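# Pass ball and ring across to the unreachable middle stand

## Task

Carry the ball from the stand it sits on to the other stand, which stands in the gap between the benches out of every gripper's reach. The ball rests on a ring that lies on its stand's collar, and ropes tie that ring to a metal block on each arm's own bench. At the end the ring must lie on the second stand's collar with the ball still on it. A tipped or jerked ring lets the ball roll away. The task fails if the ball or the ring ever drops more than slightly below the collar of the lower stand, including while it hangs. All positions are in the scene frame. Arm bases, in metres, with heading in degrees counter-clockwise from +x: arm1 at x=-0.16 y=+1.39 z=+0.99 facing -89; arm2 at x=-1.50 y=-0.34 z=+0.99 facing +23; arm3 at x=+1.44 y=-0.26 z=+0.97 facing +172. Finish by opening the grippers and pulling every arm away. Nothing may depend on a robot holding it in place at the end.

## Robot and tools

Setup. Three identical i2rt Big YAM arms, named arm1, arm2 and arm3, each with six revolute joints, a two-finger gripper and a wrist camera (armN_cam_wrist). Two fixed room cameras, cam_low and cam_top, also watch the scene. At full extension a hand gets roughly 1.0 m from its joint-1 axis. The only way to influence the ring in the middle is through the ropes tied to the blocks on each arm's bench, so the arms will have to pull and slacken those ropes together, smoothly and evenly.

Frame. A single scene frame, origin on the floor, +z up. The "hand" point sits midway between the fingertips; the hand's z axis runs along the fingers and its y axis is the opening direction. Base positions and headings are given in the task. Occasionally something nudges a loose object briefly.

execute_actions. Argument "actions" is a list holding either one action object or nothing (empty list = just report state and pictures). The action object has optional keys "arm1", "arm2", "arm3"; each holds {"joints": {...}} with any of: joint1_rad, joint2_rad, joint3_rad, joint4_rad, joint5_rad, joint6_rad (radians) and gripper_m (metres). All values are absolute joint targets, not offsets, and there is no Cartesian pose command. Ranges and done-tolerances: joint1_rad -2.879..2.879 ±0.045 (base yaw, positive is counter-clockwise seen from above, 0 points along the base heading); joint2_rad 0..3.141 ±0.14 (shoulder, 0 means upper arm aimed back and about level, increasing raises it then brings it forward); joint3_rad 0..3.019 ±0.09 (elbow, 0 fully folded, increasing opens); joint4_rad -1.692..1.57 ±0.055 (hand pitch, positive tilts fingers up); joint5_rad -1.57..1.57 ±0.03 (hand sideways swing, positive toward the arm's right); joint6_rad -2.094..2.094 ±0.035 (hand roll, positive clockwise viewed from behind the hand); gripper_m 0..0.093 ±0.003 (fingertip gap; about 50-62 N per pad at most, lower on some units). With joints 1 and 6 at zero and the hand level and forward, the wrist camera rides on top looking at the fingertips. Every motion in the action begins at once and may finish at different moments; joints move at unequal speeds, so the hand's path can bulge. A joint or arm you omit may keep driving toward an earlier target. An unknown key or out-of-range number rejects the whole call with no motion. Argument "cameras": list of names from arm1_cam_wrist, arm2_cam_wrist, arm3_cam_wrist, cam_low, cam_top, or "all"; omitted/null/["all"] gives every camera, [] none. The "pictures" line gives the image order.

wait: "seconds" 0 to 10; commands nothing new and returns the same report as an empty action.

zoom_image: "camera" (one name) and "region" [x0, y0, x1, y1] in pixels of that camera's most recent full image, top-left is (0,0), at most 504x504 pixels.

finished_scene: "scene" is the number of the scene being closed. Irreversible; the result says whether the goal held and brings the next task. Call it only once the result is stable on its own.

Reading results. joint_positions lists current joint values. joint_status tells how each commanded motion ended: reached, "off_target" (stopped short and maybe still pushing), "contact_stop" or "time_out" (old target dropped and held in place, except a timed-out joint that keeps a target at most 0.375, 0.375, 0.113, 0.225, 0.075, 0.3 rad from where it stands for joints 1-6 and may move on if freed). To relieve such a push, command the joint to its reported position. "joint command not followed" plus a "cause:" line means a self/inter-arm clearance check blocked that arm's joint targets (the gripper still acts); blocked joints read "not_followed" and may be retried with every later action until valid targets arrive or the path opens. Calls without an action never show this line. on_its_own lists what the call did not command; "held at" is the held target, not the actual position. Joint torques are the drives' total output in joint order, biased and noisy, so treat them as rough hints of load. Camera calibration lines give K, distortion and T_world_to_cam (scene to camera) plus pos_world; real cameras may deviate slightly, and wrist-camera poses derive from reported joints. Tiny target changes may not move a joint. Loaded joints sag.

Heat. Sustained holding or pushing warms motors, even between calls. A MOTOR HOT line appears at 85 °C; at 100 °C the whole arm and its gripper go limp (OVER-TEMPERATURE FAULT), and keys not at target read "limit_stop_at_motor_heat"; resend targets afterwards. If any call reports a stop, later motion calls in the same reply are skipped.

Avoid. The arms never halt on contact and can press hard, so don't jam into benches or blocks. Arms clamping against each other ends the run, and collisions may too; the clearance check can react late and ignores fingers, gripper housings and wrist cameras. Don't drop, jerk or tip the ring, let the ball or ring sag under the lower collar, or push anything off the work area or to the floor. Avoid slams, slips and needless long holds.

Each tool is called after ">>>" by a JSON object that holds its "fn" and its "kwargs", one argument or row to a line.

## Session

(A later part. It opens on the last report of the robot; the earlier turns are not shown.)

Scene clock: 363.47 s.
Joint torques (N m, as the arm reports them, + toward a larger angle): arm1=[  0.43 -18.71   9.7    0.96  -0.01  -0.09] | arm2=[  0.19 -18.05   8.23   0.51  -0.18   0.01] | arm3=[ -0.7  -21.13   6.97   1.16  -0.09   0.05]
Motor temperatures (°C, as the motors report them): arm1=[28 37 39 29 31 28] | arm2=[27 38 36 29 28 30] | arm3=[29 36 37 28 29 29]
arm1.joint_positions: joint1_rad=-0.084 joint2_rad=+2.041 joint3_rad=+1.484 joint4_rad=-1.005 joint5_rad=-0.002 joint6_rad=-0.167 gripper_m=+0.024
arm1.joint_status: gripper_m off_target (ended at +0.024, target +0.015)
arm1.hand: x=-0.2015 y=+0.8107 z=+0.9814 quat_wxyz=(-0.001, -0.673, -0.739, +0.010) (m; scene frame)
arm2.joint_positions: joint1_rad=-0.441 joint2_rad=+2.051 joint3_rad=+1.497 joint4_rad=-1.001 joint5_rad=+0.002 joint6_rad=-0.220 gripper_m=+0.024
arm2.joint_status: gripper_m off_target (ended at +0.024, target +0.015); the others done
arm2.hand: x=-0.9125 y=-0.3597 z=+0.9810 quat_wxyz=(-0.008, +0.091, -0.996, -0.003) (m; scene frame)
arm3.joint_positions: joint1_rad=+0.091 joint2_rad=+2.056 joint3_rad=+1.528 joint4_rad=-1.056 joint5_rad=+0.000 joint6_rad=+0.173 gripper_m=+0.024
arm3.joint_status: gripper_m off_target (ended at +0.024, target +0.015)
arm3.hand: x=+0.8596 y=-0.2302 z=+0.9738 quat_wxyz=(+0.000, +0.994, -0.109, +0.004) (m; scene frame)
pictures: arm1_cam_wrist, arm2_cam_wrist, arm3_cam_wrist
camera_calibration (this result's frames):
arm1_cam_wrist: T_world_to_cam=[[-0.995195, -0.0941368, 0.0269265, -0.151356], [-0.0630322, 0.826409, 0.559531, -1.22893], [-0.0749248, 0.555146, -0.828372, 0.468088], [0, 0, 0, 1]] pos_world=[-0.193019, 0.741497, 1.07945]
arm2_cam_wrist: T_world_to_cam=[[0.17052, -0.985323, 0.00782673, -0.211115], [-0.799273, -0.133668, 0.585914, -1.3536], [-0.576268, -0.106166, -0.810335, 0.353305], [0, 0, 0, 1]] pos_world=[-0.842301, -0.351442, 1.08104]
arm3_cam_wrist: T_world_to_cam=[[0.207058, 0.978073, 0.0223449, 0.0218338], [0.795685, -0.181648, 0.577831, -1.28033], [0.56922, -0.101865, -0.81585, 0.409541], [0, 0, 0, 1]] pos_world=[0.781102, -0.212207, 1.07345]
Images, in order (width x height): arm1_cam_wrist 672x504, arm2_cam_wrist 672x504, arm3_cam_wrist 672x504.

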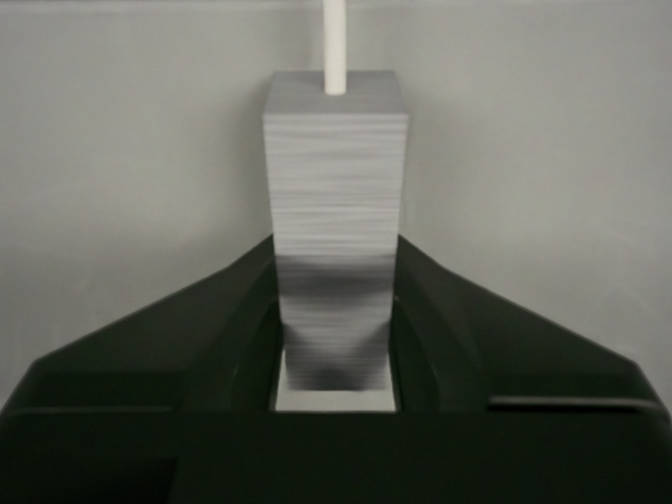

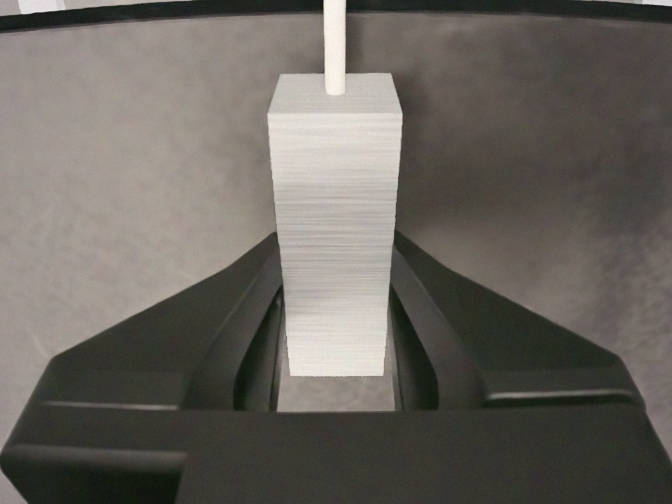

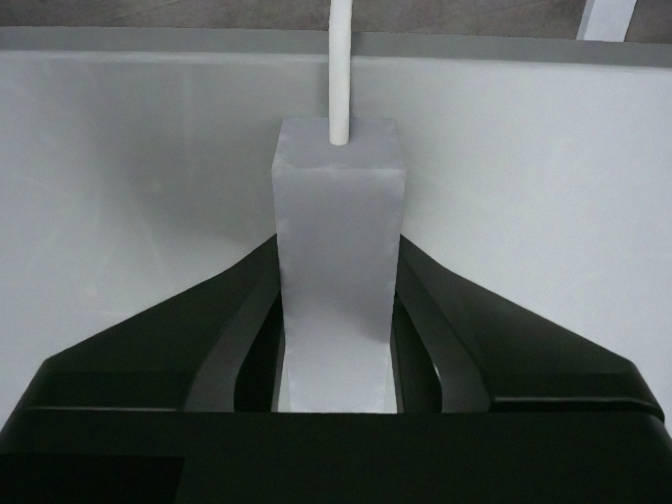

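>>> {"fn": "execute_actions", "kwargs": {
  "actions": [
    {"arm1": {"joints": {"joint1_rad": 0.2, "joint2_rad": 1.74, "joint3_rad": 1.32, "joint4_rad": -1.05, "joint6_rad": 0.15, "gripper_m": 0.005}}, "arm2": {"joints": {"gripper_m": 0.036}}, "arm3": {"joints": {"joint2_rad": 1.955, "gripper_m": 0.005}}}
  ],
  "cameras": ["arm2_cam_wrist", "cam_low"]
}}

Scene clock: 484.80 s.
Joint torques (N m, as the arm reports them, + toward a larger angle): arm1=[  0.52 -16.29  10.9    0.25   0.     0.16] | arm2=[  0.27 -18.94   8.08   0.41  -0.17   0.  ] | arm3=[ -0.19 -23.68   7.35   1.36  -0.08   0.04]
Motor temperatures (°C, as the motors report them): arm1=[28 38 40 29 31 28] | arm2=[27 38 36 29 28 30] | arm3=[29 37 37 28 29 29]
arm1.joint_positions: joint1_rad=+0.195 joint2_rad=+1.740 joint3_rad=+1.300 joint4_rad=-1.043 joint5_rad=-0.002 joint6_rad=+0.137 gripper_m=+0.024
arm1.joint_status: gripper_m off_target (ended at +0.024, target +0.005); the others done
arm1.hand: x=-0.0515 y=+0.8813 z=+1.0743 quat_wxyz=(-0.034, -0.682, -0.730, +0.032) (m; scene frame)
arm2.joint_positions: joint1_rad=-0.441 joint2_rad=+2.060 joint3_rad=+1.497 joint4_rad=-1.000 joint5_rad=+0.002 joint6_rad=-0.220 gripper_m=+0.036
arm2.joint_status: all done
arm2.hand: x=-0.9134 y=-0.3596 z=+0.9760 quat_wxyz=(-0.004, +0.091, -0.996, -0.003) (m; scene frame)
arm3.joint_positions: joint1_rad=+0.091 joint2_rad=+1.986 joint3_rad=+1.528 joint4_rad=-1.056 joint5_rad=+0.000 joint6_rad=+0.173 gripper_m=+0.024
arm3.joint_status: gripper_m off_target (ended at +0.024, target +0.005); the others done
arm3.hand: x=+0.8516 y=-0.2298 z=+1.0137 quat_wxyz=(+0.003, +0.994, -0.109, -0.031) (m; scene frame)
pictures: arm2_cam_wrist, cam_low
camera_calibration (this result's frames):
arm2_cam_wrist: T_world_to_cam=[[0.170645, -0.985313, 0.00623848, -0.209157], [-0.794774, -0.133898, 0.591951, -1.35335], [-0.582422, -0.105972, -0.80595, 0.33891], [0, 0, 0, 1]] pos_world=[-0.84253, -0.351381, 1.07557]
Images, in order (width x height): arm2_cam_wrist 672x504, cam_low 672x504.

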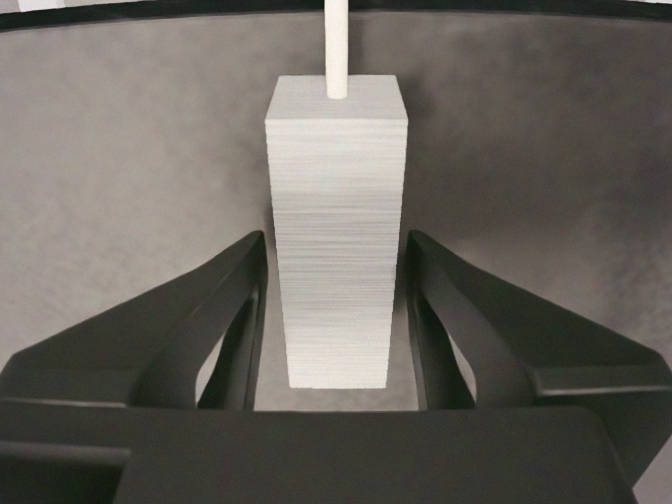

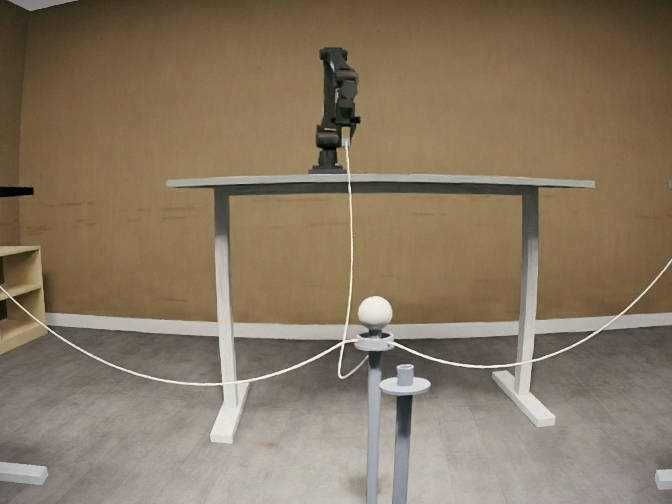

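>>> {"fn": "execute_actions", "kwargs": {
  "actions": [
    {"arm1": {"joints": {"joint1_rad": 0.45, "joint2_rad": 1.40, "joint3_rad": 1.12, "joint4_rad": -1.13, "joint6_rad": 0.4}}, "arm2": {"joints": {"gripper_m": 0.005}}, "arm3": {"joints": {"joint1_rad": 0.19, "joint2_rad": 1.935, "joint4_rad": -1.15, "joint6_rad": 0.49}}}
  ],
  "cameras": ["cam_low"]
}}

Scene clock: 505.53 s.
Joint torques (N m, as the arm reports them, + toward a larger angle): arm1=[ -0.05 -11.37  11.47   0.43   0.05   0.14] | arm2=[  0.09 -18.75   8.12   0.45  -0.17  -0.01] | arm3=[ -0.43 -25.51   7.09  -0.12  -0.06   0.07]
Motor temperatures (°C, as the motors report them): arm1=[28 37 41 29 31 28] | arm2=[27 39 36 29 28 30] | arm3=[29 37 38 28 29 29]
arm1.joint_positions: joint1_rad=+0.453 joint2_rad=+1.396 joint3_rad=+1.100 joint4_rad=-1.124 joint5_rad=-0.003 joint6_rad=+0.386 gripper_m=+0.024
arm1.joint_status: all done
arm1.hand: x=+0.0340 y=+1.0105 z=+1.1480 quat_wxyz=(-0.068, -0.677, -0.732, +0.033) (m; scene frame)
arm2.joint_positions: joint1_rad=-0.441 joint2_rad=+2.061 joint3_rad=+1.497 joint4_rad=-1.000 joint5_rad=+0.002 joint6_rad=-0.220 gripper_m=+0.024
arm2.joint_status: gripper_m off_target (ended at +0.024, target +0.005)
arm2.hand: x=-0.9135 y=-0.3595 z=+0.9758 quat_wxyz=(-0.004, +0.091, -0.996, -0.003) (m; scene frame)
arm3.joint_positions: joint1_rad=+0.198 joint2_rad=+1.984 joint3_rad=+1.528 joint4_rad=-1.135 joint5_rad=-0.001 joint6_rad=+0.482 gripper_m=+0.024
arm3.joint_status: all done
arm3.hand: x=+0.8715 y=-0.2923 z=+1.0139 quat_wxyz=(-0.002, +0.978, -0.209, +0.008) (m; scene frame)
pictures: cam_low
Images, in order (width x height): cam_low 672x504.

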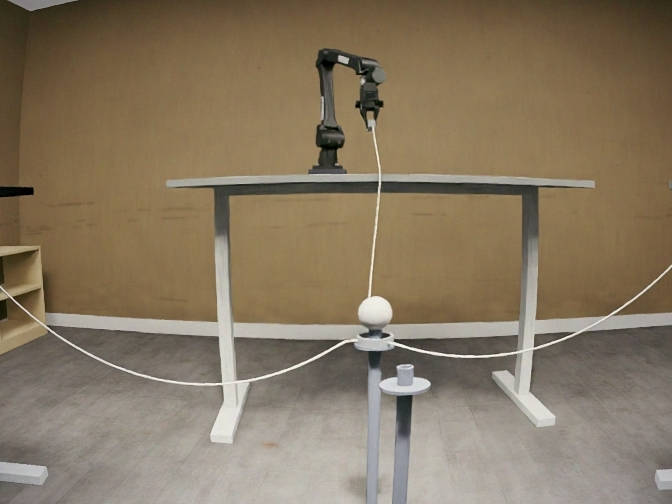

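>>> {"fn": "execute_actions", "kwargs": {
  "actions": [
    {"arm1": {"joints": {"joint1_rad": 0.609, "joint2_rad": 1.115, "joint3_rad": 1.0, "joint4_rad": -1.232, "joint6_rad": 0.52}}, "arm2": {"joints": {"joint1_rad": -0.322, "joint2_rad": 1.875, "joint3_rad": 1.61, "joint4_rad": -1.295, "joint6_rad": -0.32}}, "arm3": {"joints": {"joint2_rad": 1.965, "joint3_rad": 1.585, "joint4_rad": -1.20}}}
  ]
}}

Scene clock: 541.07 s.
Joint torques (N m, as the arm reports them, + toward a larger angle): arm1=[-0.53 -7.59 12.82  0.5   0.02  0.14] | arm2=[  0.05 -18.42  10.79  -0.15  -0.06  -0.04] | arm3=[ -0.22 -22.46  10.76   0.07  -0.08   0.08]
Motor temperatures (°C, as the motors report them): arm1=[28 36 42 29 31 28] | arm2=[27 39 37 29 28 30] | arm3=[29 38 38 28 29 29]
arm1.joint_positions: joint1_rad=+0.617 joint2_rad=+1.111 joint3_rad=+0.970 joint4_rad=-1.226 joint5_rad=-0.001 joint6_rad=+0.507 gripper_m=+0.024
arm1.joint_status: all done
arm1.hand: x=+0.0454 y=+1.1135 z=+1.1920 quat_wxyz=(-0.097, -0.659, -0.745, +0.029) (m; scene frame)
arm2.joint_positions: joint1_rad=-0.319 joint2_rad=+1.867 joint3_rad=+1.585 joint4_rad=-1.285 joint5_rad=-0.001 joint6_rad=-0.309 gripper_m=+0.024
arm2.joint_status: all done
arm2.hand: x=-0.9345 y=-0.2909 z=+1.1141 quat_wxyz=(-0.003, +0.195, -0.981, -0.005) (m; scene frame)
arm3.joint_positions: joint1_rad=+0.198 joint2_rad=+1.984 joint3_rad=+1.528 joint4_rad=-1.185 joint5_rad=-0.001 joint6_rad=+0.482 gripper_m=+0.024
arm3.joint_status: all done
arm3.hand: x=+0.8837 y=-0.2916 z=+1.0144 quat_wxyz=(-0.008, +0.977, -0.209, +0.031) (m; scene frame)
pictures: arm1_cam_wrist, arm2_cam_wrist, arm3_cam_wrist, cam_low, cam_top
camera_calibration (this result's frames):
arm1_cam_wrist: T_world_to_cam=[[-0.989192, -0.128097, -0.0713508, 0.271934], [-0.146174, 0.899768, 0.411157, -1.48251], [0.0115312, 0.417143, -0.908768, 0.738486], [0, 0, 0, 1]] pos_world=[0.0437742, 1.0607, 1.30006]
arm2_cam_wrist: T_world_to_cam=[[0.373243, -0.927728, 0.00320506, 0.0707103], [-0.747368, -0.29863, 0.593516, -1.448], [-0.549665, -0.223921, -0.804816, 0.440268], [0, 0, 0, 1]] pos_world=[-0.866581, -0.268231, 1.21352]
arm3_cam_wrist: T_world_to_cam=[[0.397029, 0.916393, 0.0509099, -0.138921], [0.708328, -0.341213, 0.617935, -1.34414], [0.583643, -0.209277, -0.784579, 0.346943], [0, 0, 0, 1]] pos_world=[0.804756, -0.258725, 1.10987]
Images, in order (width x height): arm1_cam_wrist 672x504, arm2_cam_wrist 672x504, arm3_cam_wrist 672x504, cam_low 672x504, cam_top 672x504.

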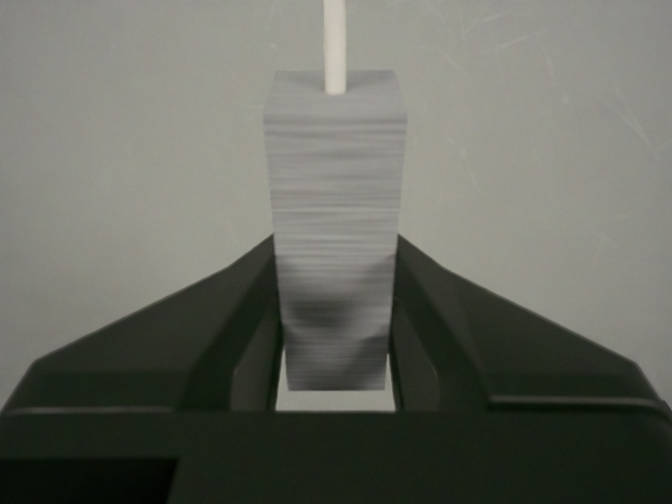

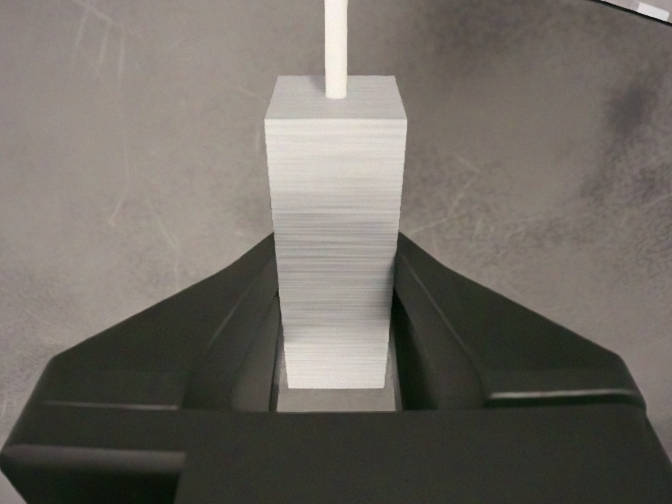

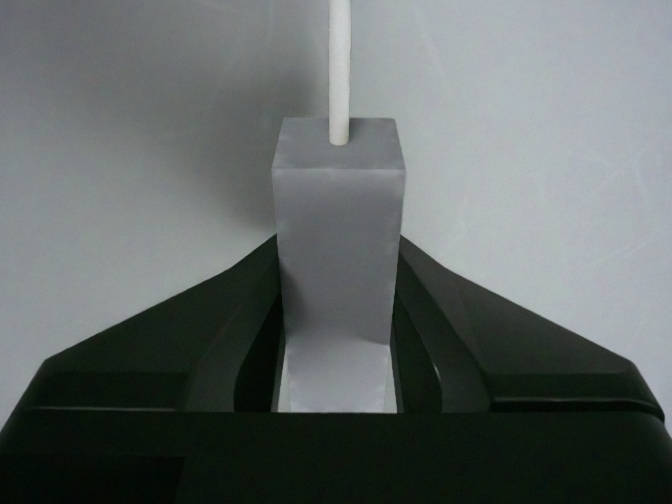

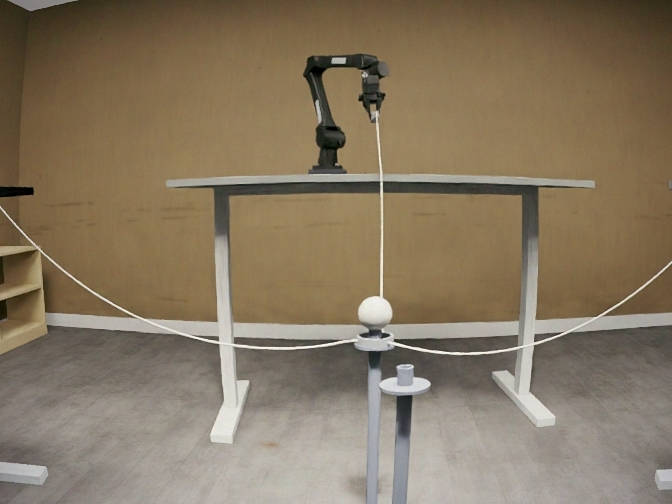

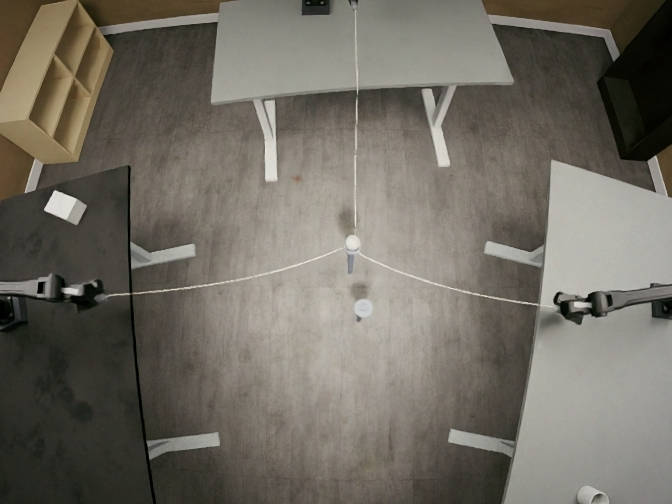

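>>> {"fn": "zoom_image", "kwargs": {
  "camera": "cam_low",
  "region": [330, 90, 430, 360]
}}

>>> {"fn": "zoom_image", "kwargs": {
  "camera": "cam_top",
  "region": [320, 210, 390, 280]
}}

Region (330, 90, 430, 360) of cam_low's 672x504 image, scaled by 1.867, with more detail than that image has; it fills the left 187 columns of this view, and the rest is white.

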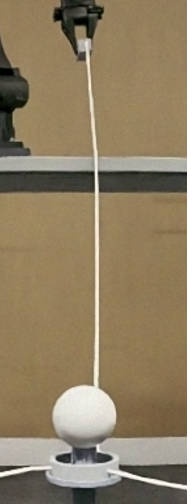

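Region (320, 210, 390, 280) of cam_top's 672x504 image, scaled by 7.200, with more detail than that image has.

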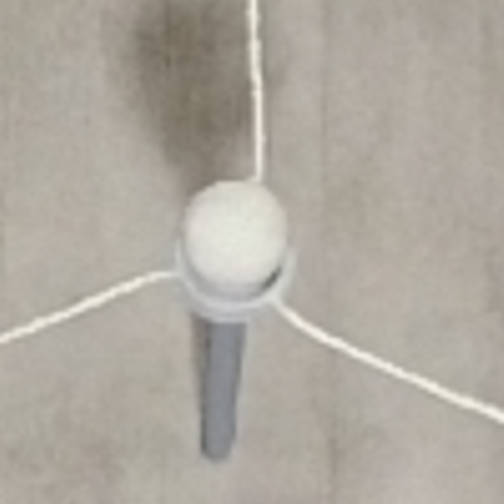

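>>> {"fn": "zoom_image", "kwargs": {
  "camera": "cam_low",
  "region": [0, 180, 380, 380]
}}

>>> {"fn": "zoom_image", "kwargs": {
  "camera": "cam_low",
  "region": [370, 200, 672, 380]
}}

Region (0, 180, 380, 380) of cam_low's 672x504 image, scaled by 1.326, with more detail than that image has; it fills the top 265 rows of this view, and the rest is white.

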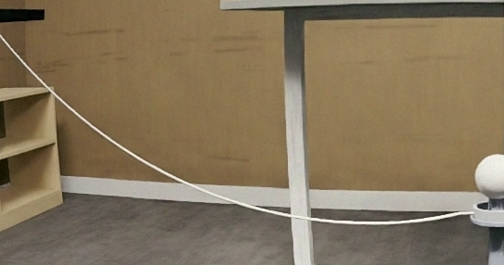

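Region (370, 200, 672, 380) of cam_low's 672x504 image, scaled by 1.669, with more detail than that image has; it fills the top 300 rows of this view, and the rest is white.

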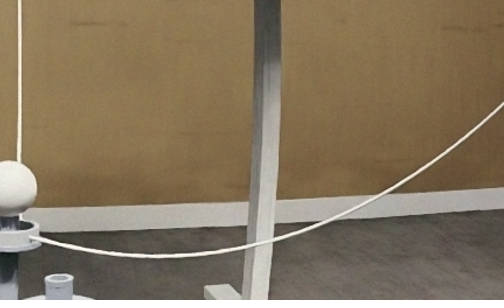

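>>> {"fn": "execute_actions", "kwargs": {
  "actions": [
    {"arm1": {"joints": {"joint1_rad": 0.72, "joint2_rad": 1.394, "joint3_rad": 1.268, "joint4_rad": -1.255, "joint6_rad": 0.9}}, "arm2": {"joints": {"joint2_rad": 1.682, "joint3_rad": 1.33, "joint4_rad": -0.95}}, "arm3": {"joints": {"joint1_rad": 0.252, "joint2_rad": 1.80, "joint3_rad": 1.458, "joint4_rad": -0.93, "joint6_rad": 0.59}}}
  ],
  "cameras": ["cam_low"]
}}

Scene clock: 659.53 s.
Joint torques (N m, as the arm reports them, + toward a larger angle): arm1=[ -0.24 -12.69  15.16   0.44   0.01   0.12] | arm2=[  0.23 -15.75   9.14   1.15  -0.04  -0.01] | arm3=[ -0.04 -20.67   7.88   1.77  -0.08   0.03]
Motor temperatures (°C, as the motors report them): arm1=[28 35 46 29 31 28] | arm2=[27 40 40 29 28 30] | arm3=[29 38 44 28 29 29]
arm1.joint_positions: joint1_rad=+0.725 joint2_rad=+1.402 joint3_rad=+1.208 joint4_rad=-1.252 joint5_rad=+0.000 joint6_rad=+0.887 gripper_m=+0.024
arm1.joint_status: all done
arm1.hand: x=+0.1327 y=+1.0713 z=+1.1829 quat_wxyz=(-0.060, -0.757, -0.651, +0.006) (m; scene frame)
arm2.joint_positions: joint1_rad=-0.319 joint2_rad=+1.673 joint3_rad=+1.331 joint4_rad=-0.965 joint5_rad=-0.001 joint6_rad=-0.309 gripper_m=+0.024
arm2.joint_status: all done
arm2.hand: x=-0.9475 y=-0.2921 z=+1.1288 quat_wxyz=(-0.132, +0.193, -0.972, +0.010) (m; scene frame)
arm3.joint_positions: joint1_rad=+0.255 joint2_rad=+1.814 joint3_rad=+1.449 joint4_rad=-0.950 joint5_rad=-0.001 joint6_rad=+0.582 gripper_m=+0.024
arm3.joint_status: all done
arm3.hand: x=+0.8511 y=-0.3273 z=+1.0853 quat_wxyz=(+0.045, +0.965, -0.228, -0.122) (m; scene frame)
pictures: cam_low
Images, in order (width x height): cam_low 672x504.

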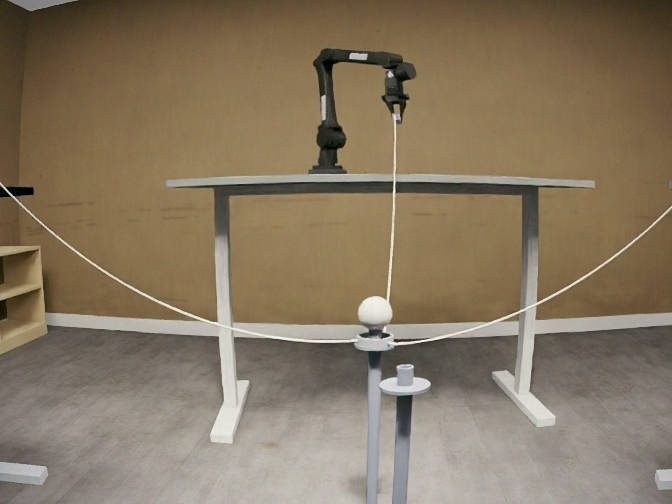

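>>> {"fn": "execute_actions", "kwargs": {
  "actions": [
    {"arm1": {"joints": {"joint1_rad": 0.88, "joint3_rad": 1.31, "joint6_rad": 1.065}}, "arm2": {"joints": {"joint4_rad": -1.125}}, "arm3": {"joints": {"joint4_rad": -1.065}}}
  ],
  "cameras": ["cam_low", "cam_top"]
}}

Scene clock: 673.87 s.
Joint torques (N m, as the arm reports them, + toward a larger angle): arm1=[ -0.34 -12.99  15.23   0.52   0.05   0.14] | arm2=[  0.33 -15.56   8.9   -0.04  -0.04  -0.01] | arm3=[  0.05 -19.16   8.01   0.5   -0.05   0.02]
Motor temperatures (°C, as the motors report them): arm1=[28 35 47 29 31 28] | arm2=[27 40 39 29 28 30] | arm3=[29 38 42 28 29 29]
arm1.joint_positions: joint1_rad=+0.886 joint2_rad=+1.402 joint3_rad=+1.250 joint4_rad=-1.252 joint5_rad=-0.002 joint6_rad=+1.052 gripper_m=+0.024
arm1.joint_status: all done
arm1.hand: x=+0.1910 y=+1.1140 z=+1.1992 quat_wxyz=(-0.080, -0.757, -0.649, -0.008) (m; scene frame)
arm2.joint_positions: joint1_rad=-0.319 joint2_rad=+1.673 joint3_rad=+1.331 joint4_rad=-1.115 joint5_rad=-0.001 joint6_rad=-0.309 gripper_m=+0.024
arm2.joint_status: all done
arm2.hand: x=-0.9836 y=-0.2951 z=+1.1219 quat_wxyz=(-0.058, +0.195, -0.979, +0.001) (m; scene frame)
arm3.joint_positions: joint1_rad=+0.255 joint2_rad=+1.814 joint3_rad=+1.449 joint4_rad=-1.051 joint5_rad=-0.001 joint6_rad=+0.582 gripper_m=+0.024
arm3.joint_status: all done
arm3.hand: x=+0.8753 y=-0.3245 z=+1.0801 quat_wxyz=(+0.028, +0.970, -0.229, -0.075) (m; scene frame)
pictures: cam_low, cam_top
Images, in order (width x height): cam_low 672x504, cam_top 672x504.

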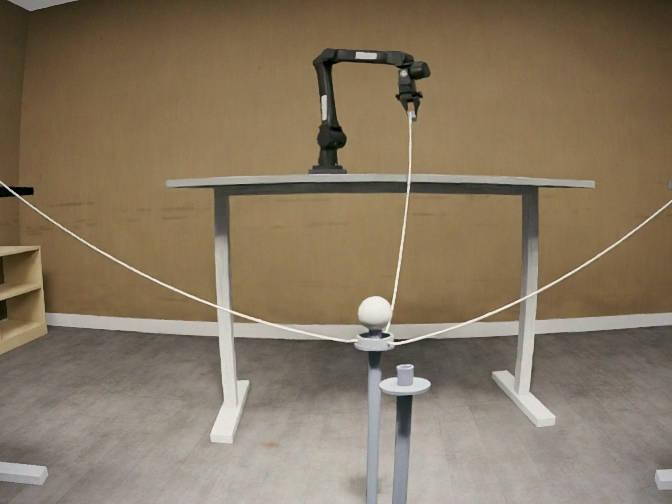

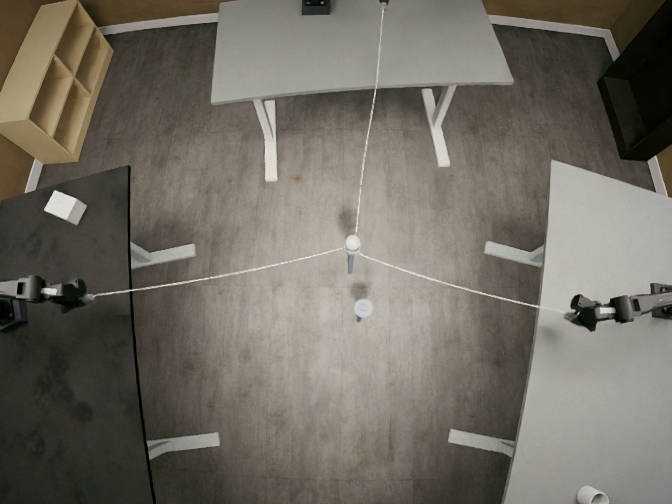

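>>> {"fn": "zoom_image", "kwargs": {
  "camera": "cam_low",
  "region": [330, 100, 450, 360]
}}

>>> {"fn": "zoom_image", "kwargs": {
  "camera": "cam_top",
  "region": [310, 0, 430, 280]
}}

Region (330, 100, 450, 360) of cam_low's 672x504 image, scaled by 1.938, with more detail than that image has; it fills the left 233 columns of this view, and the rest is white.

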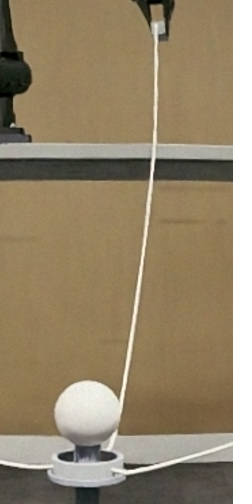

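Region (310, 0, 430, 280) of cam_top's 672x504 image, scaled by 1.800, with more detail than that image has; it fills the left 216 columns of this view, and the rest is white.

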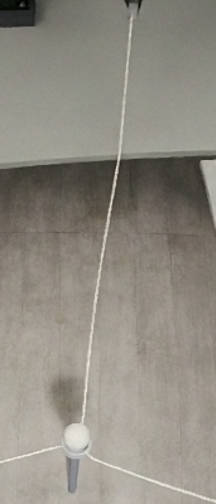

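>>> {"fn": "execute_actions", "kwargs": {
  "actions": [
    {"arm1": {"joints": {"joint1_rad": 0.91, "joint3_rad": 1.38, "joint4_rad": -1.343}}, "arm2": {"joints": {"joint3_rad": 1.351}}, "arm3": {"joints": {"joint3_rad": 1.499}}}
  ],
  "cameras": ["cam_low", "cam_top"]
}}

>>> {"fn": "zoom_image", "kwargs": {
  "camera": "cam_low",
  "region": [330, 90, 450, 360]
}}

>>> {"fn": "zoom_image", "kwargs": {
  "camera": "cam_top",
  "region": [310, 0, 430, 280]
}}

Scene clock: 700.97 s.
Joint torques (N m, as the arm reports them, + toward a larger angle): arm1=[  0.55 -13.18  15.24   0.17   0.05   0.13] | arm2=[  0.06 -15.33  10.47   0.01  -0.05   0.  ] | arm3=[  0.09 -20.36  10.89   0.62  -0.09   0.04]
Motor temperatures (°C, as the motors report them): arm1=[28 35 49 29 31 28] | arm2=[27 39 38 29 28 30] | arm3=[29 38 41 28 29 29]
arm1.joint_positions: joint1_rad=+0.904 joint2_rad=+1.402 joint3_rad=+1.322 joint4_rad=-1.332 joint5_rad=-0.002 joint6_rad=+1.052 gripper_m=+0.024
arm1.joint_status: all done
arm1.hand: x=+0.1973 y=+1.1197 z=+1.2260 quat_wxyz=(-0.076, -0.752, -0.655, -0.008) (m; scene frame)
arm2.joint_positions: joint1_rad=-0.319 joint2_rad=+1.673 joint3_rad=+1.331 joint4_rad=-1.115 joint5_rad=-0.001 joint6_rad=-0.309 gripper_m=+0.024
arm2.joint_status: all done
arm2.hand: x=-0.9836 y=-0.2951 z=+1.1219 quat_wxyz=(-0.058, +0.195, -0.979, +0.001) (m; scene frame)
arm3.joint_positions: joint1_rad=+0.255 joint2_rad=+1.814 joint3_rad=+1.449 joint4_rad=-1.051 joint5_rad=-0.001 joint6_rad=+0.582 gripper_m=+0.024
arm3.joint_status: all done
arm3.hand: x=+0.8753 y=-0.3245 z=+1.0801 quat_wxyz=(+0.028, +0.970, -0.229, -0.075) (m; scene frame)
pictures: cam_low, cam_top
Images, in order (width x height): cam_low 672x504, cam_top 672x504.

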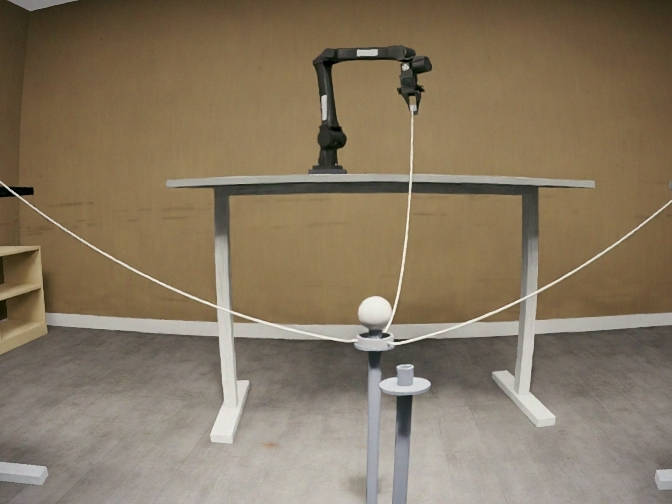

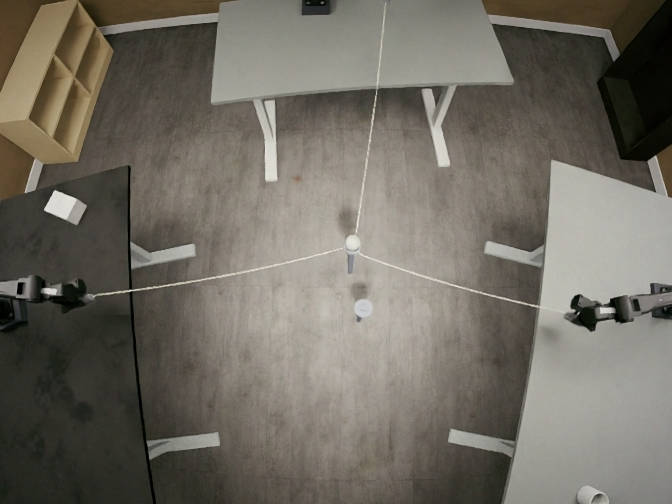

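Region (330, 90, 450, 360) of cam_low's 672x504 image, scaled by 1.867, with more detail than that image has.

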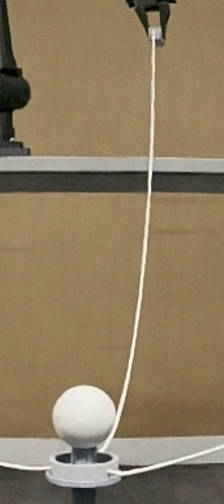

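Region (310, 0, 430, 280) of cam_top's 672x504 image, scaled by 1.800, with more detail than that image has; it fills the left 216 columns of this view, and the rest is white.

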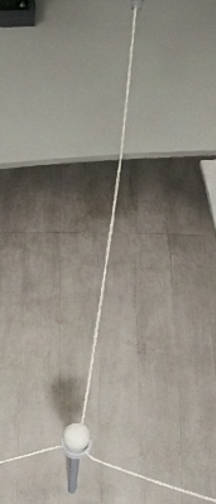

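>>> {"fn": "execute_actions", "kwargs": {
  "actions": [
    {"arm1": {"joints": {"joint1_rad": 0.947, "joint6_rad": 1.11}}}
  ],
  "cameras": ["cam_low"]
}}

>>> {"fn": "zoom_image", "kwargs": {
  "camera": "cam_low",
  "region": [330, 90, 450, 360]
}}

Scene clock: 737.70 s.
Joint torques (N m, as the arm reports them, + toward a larger angle): arm1=[  0.17 -13.23  15.2    0.15   0.05   0.15] | arm2=[  0.52 -15.66  10.48   0.04  -0.05  -0.01] | arm3=[ -0.33 -19.43  10.92   0.3   -0.06   0.09]
Motor temperatures (°C, as the motors report them): arm1=[28 35 50 29 31 28] | arm2=[27 39 40 29 28 30] | arm3=[29 38 45 28 29 29]
arm1.joint_positions: joint1_rad=+0.946 joint2_rad=+1.402 joint3_rad=+1.322 joint4_rad=-1.332 joint5_rad=-0.002 joint6_rad=+1.096 gripper_m=+0.024
arm1.joint_status: all done
arm1.hand: x=+0.2083 y=+1.1346 z=+1.2257 quat_wxyz=(-0.075, -0.752, -0.654, -0.012) (m; scene frame)
arm2.joint_positions: joint1_rad=-0.319 joint2_rad=+1.673 joint3_rad=+1.331 joint4_rad=-1.115 joint5_rad=-0.001 joint6_rad=-0.309 gripper_m=+0.024
arm2.joint_status: not commanded
arm2.hand: x=-0.9836 y=-0.2951 z=+1.1219 quat_wxyz=(-0.058, +0.195, -0.979, +0.001) (m; scene frame)
arm3.joint_positions: joint1_rad=+0.255 joint2_rad=+1.814 joint3_rad=+1.449 joint4_rad=-1.051 joint5_rad=-0.001 joint6_rad=+0.582 gripper_m=+0.024
arm3.joint_status: not commanded
arm3.hand: x=+0.8753 y=-0.3245 z=+1.0801 quat_wxyz=(+0.028, +0.970, -0.229, -0.075) (m; scene frame)
pictures: cam_low
Images, in order (width x height): cam_low 672x504.

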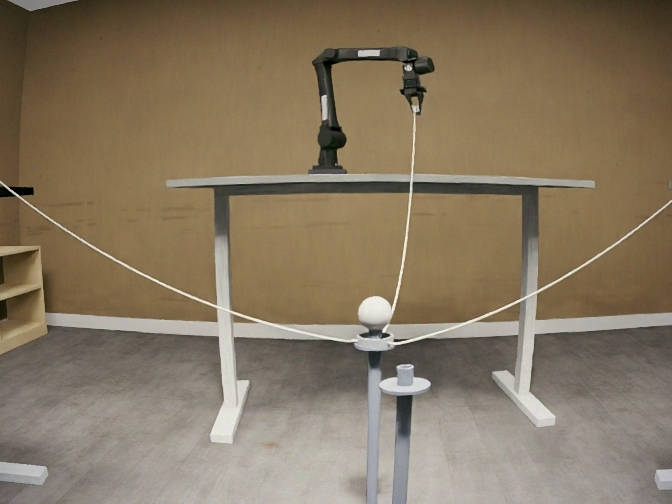

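Region (330, 90, 450, 360) of cam_low's 672x504 image, scaled by 1.867, with more detail than that image has.

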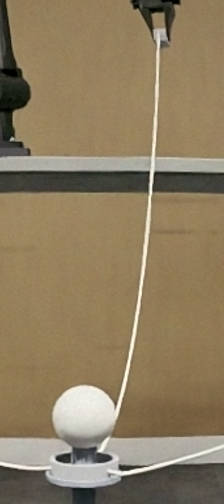

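>>> {"fn": "execute_actions", "kwargs": {
  "actions": [
    {"arm1": {"joints": {"joint1_rad": 0.985, "joint6_rad": 1.15}}}
  ],
  "cameras": ["cam_low"]
}}

>>> {"fn": "zoom_image", "kwargs": {
  "camera": "cam_low",
  "region": [330, 90, 450, 360]
}}

Scene clock: 748.53 s.
Joint torques (N m, as the arm reports them, + toward a larger angle): arm1=[  0.25 -13.09  15.21   0.16   0.05   0.13] | arm2=[  0.18 -15.56  10.46  -0.04  -0.03  -0.02] | arm3=[  0.13 -19.59  10.96   0.35  -0.04   0.1 ]
Motor temperatures (°C, as the motors report them): arm1=[28 35 50 29 31 28] | arm2=[27 39 40 29 28 30] | arm3=[29 38 45 28 29 29]
arm1.joint_positions: joint1_rad=+0.984 joint2_rad=+1.402 joint3_rad=+1.322 joint4_rad=-1.332 joint5_rad=-0.002 joint6_rad=+1.137 gripper_m=+0.024
arm1.joint_status: all done
arm1.hand: x=+0.2177 y=+1.1485 z=+1.2254 quat_wxyz=(-0.074, -0.753, -0.653, -0.015) (m; scene frame)
arm2.joint_positions: joint1_rad=-0.319 joint2_rad=+1.673 joint3_rad=+1.331 joint4_rad=-1.115 joint5_rad=-0.001 joint6_rad=-0.309 gripper_m=+0.024
arm2.joint_status: not commanded
arm2.hand: x=-0.9836 y=-0.2951 z=+1.1219 quat_wxyz=(-0.058, +0.195, -0.979, +0.001) (m; scene frame)
arm3.joint_positions: joint1_rad=+0.255 joint2_rad=+1.814 joint3_rad=+1.449 joint4_rad=-1.051 joint5_rad=-0.001 joint6_rad=+0.582 gripper_m=+0.024
arm3.joint_status: not commanded
arm3.hand: x=+0.8753 y=-0.3245 z=+1.0801 quat_wxyz=(+0.028, +0.970, -0.229, -0.075) (m; scene frame)
pictures: cam_low
Images, in order (width x height): cam_low 672x504.

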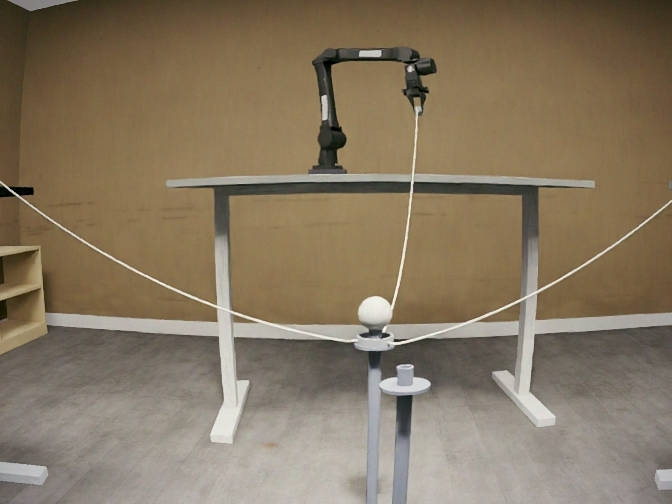

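Region (330, 90, 450, 360) of cam_low's 672x504 image, scaled by 1.867, with more detail than that image has.

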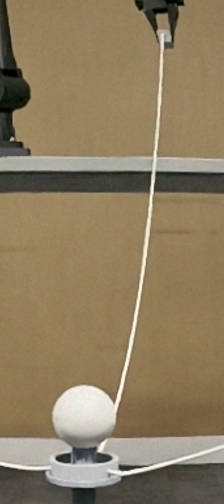

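>>> {"fn": "execute_actions", "kwargs": {
  "actions": [
    {"arm1": {"joints": {"joint3_rad": 1.46, "joint4_rad": -1.426}}, "arm2": {"joints": {"joint3_rad": 1.445, "joint4_rad": -1.252}}, "arm3": {"joints": {"joint3_rad": 1.59, "joint4_rad": -1.195}}}
  ],
  "cameras": ["cam_low", "cam_top"]
}}

>>> {"fn": "zoom_image", "kwargs": {
  "camera": "cam_low",
  "region": [320, 270, 440, 370]
}}

>>> {"fn": "zoom_image", "kwargs": {
  "camera": "cam_top",
  "region": [320, 210, 390, 280]
}}

Scene clock: 776.17 s.
Joint torques (N m, as the arm reports them, + toward a larger angle): arm1=[  0.31 -13.23  15.19   0.14   0.04   0.13] | arm2=[  0.51 -16.11  12.42  -0.25  -0.03   0.  ] | arm3=[ -0.85 -20.5   11.29   0.34  -0.06   0.09]
Motor temperatures (°C, as the motors report them): arm1=[28 35 51 29 31 28] | arm2=[27 39 40 29 28 30] | arm3=[29 38 46 28 29 29]
arm1.joint_positions: joint1_rad=+0.984 joint2_rad=+1.402 joint3_rad=+1.402 joint4_rad=-1.415 joint5_rad=-0.001 joint6_rad=+1.138 gripper_m=+0.024
arm1.joint_status: all done
arm1.hand: x=+0.2187 y=+1.1483 z=+1.2561 quat_wxyz=(-0.073, -0.754, -0.653, -0.014) (m; scene frame)
arm2.joint_positions: joint1_rad=-0.319 joint2_rad=+1.676 joint3_rad=+1.398 joint4_rad=-1.239 joint5_rad=-0.001 joint6_rad=-0.309 gripper_m=+0.024
arm2.joint_status: all done
arm2.hand: x=-0.9897 y=-0.2958 z=+1.1431 quat_wxyz=(-0.028, +0.195, -0.980, -0.002) (m; scene frame)
arm3.joint_positions: joint1_rad=+0.255 joint2_rad=+1.814 joint3_rad=+1.538 joint4_rad=-1.180 joint5_rad=-0.001 joint6_rad=+0.582 gripper_m=+0.024
arm3.joint_status: all done
arm3.hand: x=+0.8744 y=-0.3246 z=+1.1110 quat_wxyz=(+0.021, +0.971, -0.230, -0.056) (m; scene frame)
pictures: cam_low, cam_top
Images, in order (width x height): cam_low 672x504, cam_top 672x504.

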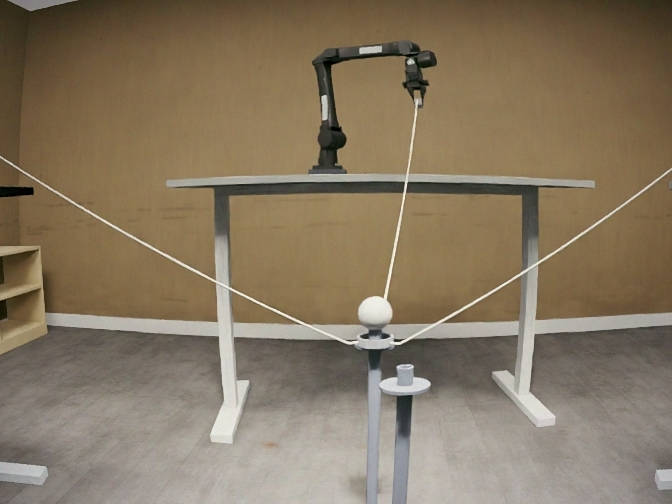

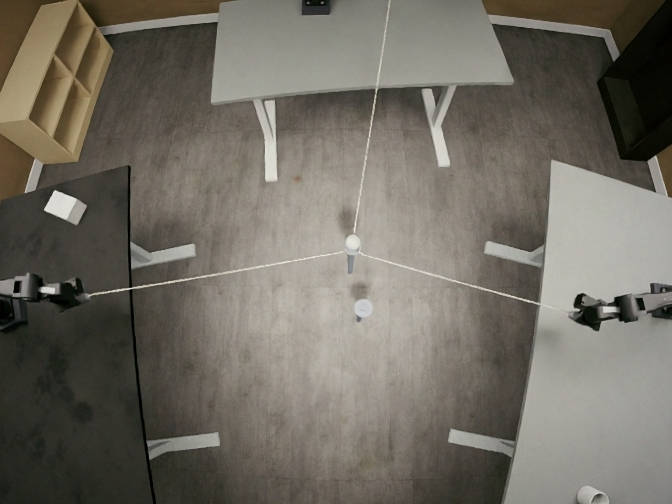

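Region (320, 270, 440, 370) of cam_low's 672x504 image, scaled by 4.200, with more detail than that image has.

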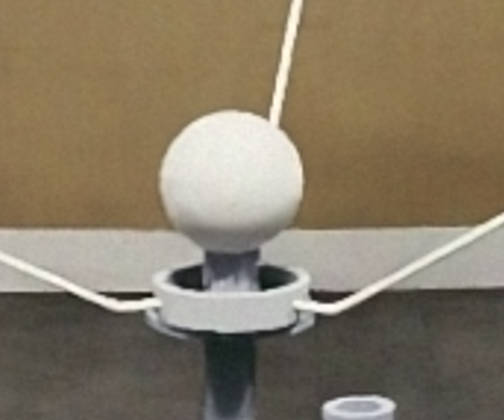

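Region (320, 210, 390, 280) of cam_top's 672x504 image, scaled by 7.200, with more detail than that image has.

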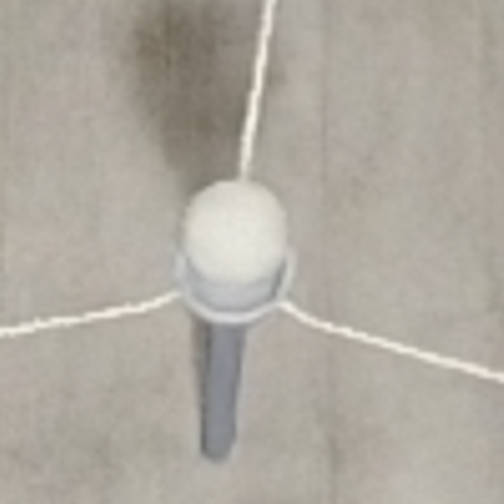

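>>> {"fn": "execute_actions", "kwargs": {
  "actions": [
    {"arm1": {"joints": {"joint1_rad": 1.003, "joint3_rad": 1.535, "joint4_rad": -1.498}}, "arm2": {"joints": {"joint3_rad": 1.523, "joint4_rad": -1.357}}, "arm3": {"joints": {"joint3_rad": 1.668, "joint4_rad": -1.300}}}
  ],
  "cameras": ["cam_low", "cam_top"]
}}

>>> {"fn": "zoom_image", "kwargs": {
  "camera": "cam_low",
  "region": [320, 270, 440, 370]
}}

>>> {"fn": "zoom_image", "kwargs": {
  "camera": "cam_top",
  "region": [320, 210, 390, 280]
}}

Scene clock: 792.00 s.
Joint torques (N m, as the arm reports them, + toward a larger angle): arm1=[  1.3  -13.3   15.52   0.15   0.03   0.13] | arm2=[  0.11 -16.91  12.65  -0.36  -0.04   0.  ] | arm3=[ -0.11 -20.59  11.64   0.21  -0.04   0.08]
Motor temperatures (°C, as the motors report them): arm1=[28 35 52 29 31 28] | arm2=[27 39 42 29 28 30] | arm3=[29 38 46 28 29 29]
arm1.joint_positions: joint1_rad=+0.991 joint2_rad=+1.403 joint3_rad=+1.473 joint4_rad=-1.486 joint5_rad=-0.001 joint6_rad=+1.138 gripper_m=+0.024
arm1.joint_status: all done
arm1.hand: x=+0.2200 y=+1.1517 z=+1.2831 quat_wxyz=(-0.073, -0.751, -0.656, -0.014) (m; scene frame)
arm2.joint_positions: joint1_rad=-0.319 joint2_rad=+1.681 joint3_rad=+1.478 joint4_rad=-1.342 joint5_rad=-0.001 joint6_rad=-0.309 gripper_m=+0.024
arm2.joint_status: all done
arm2.hand: x=-0.9881 y=-0.2959 z=+1.1704 quat_wxyz=(-0.014, +0.195, -0.981, -0.004) (m; scene frame)
arm3.joint_positions: joint1_rad=+0.255 joint2_rad=+1.814 joint3_rad=+1.613 joint4_rad=-1.283 joint5_rad=+0.000 joint6_rad=+0.582 gripper_m=+0.024
arm3.joint_status: all done
arm3.hand: x=+0.8747 y=-0.3245 z=+1.1382 quat_wxyz=(+0.016, +0.972, -0.230, -0.043) (m; scene frame)
pictures: cam_low, cam_top
Images, in order (width x height): cam_low 672x504, cam_top 672x504.

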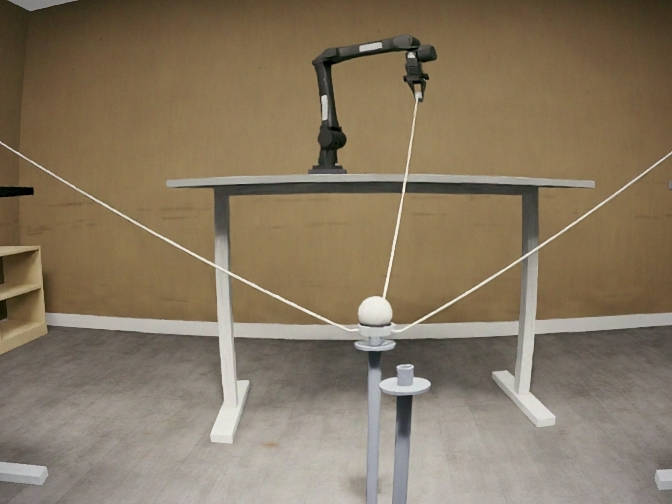

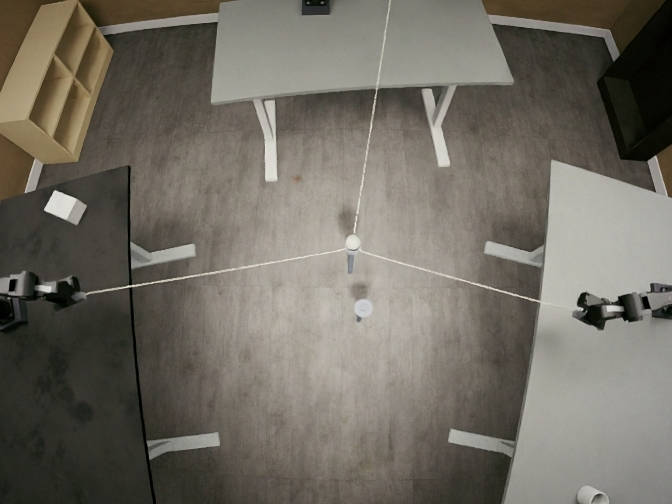

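Region (320, 270, 440, 370) of cam_low's 672x504 image, scaled by 4.200, with more detail than that image has.

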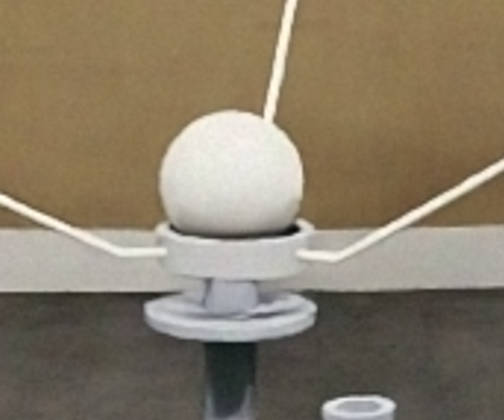

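Region (320, 210, 390, 280) of cam_top's 672x504 image, scaled by 7.200, with more detail than that image has.

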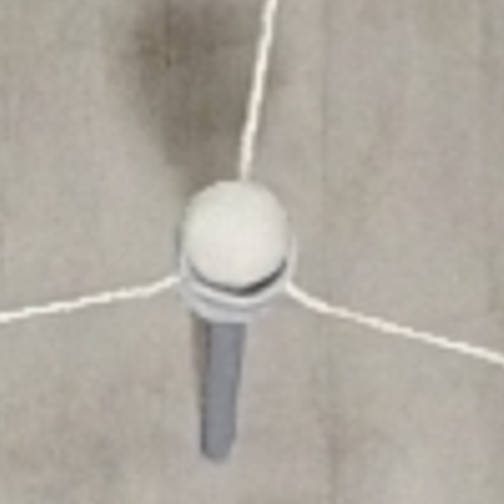

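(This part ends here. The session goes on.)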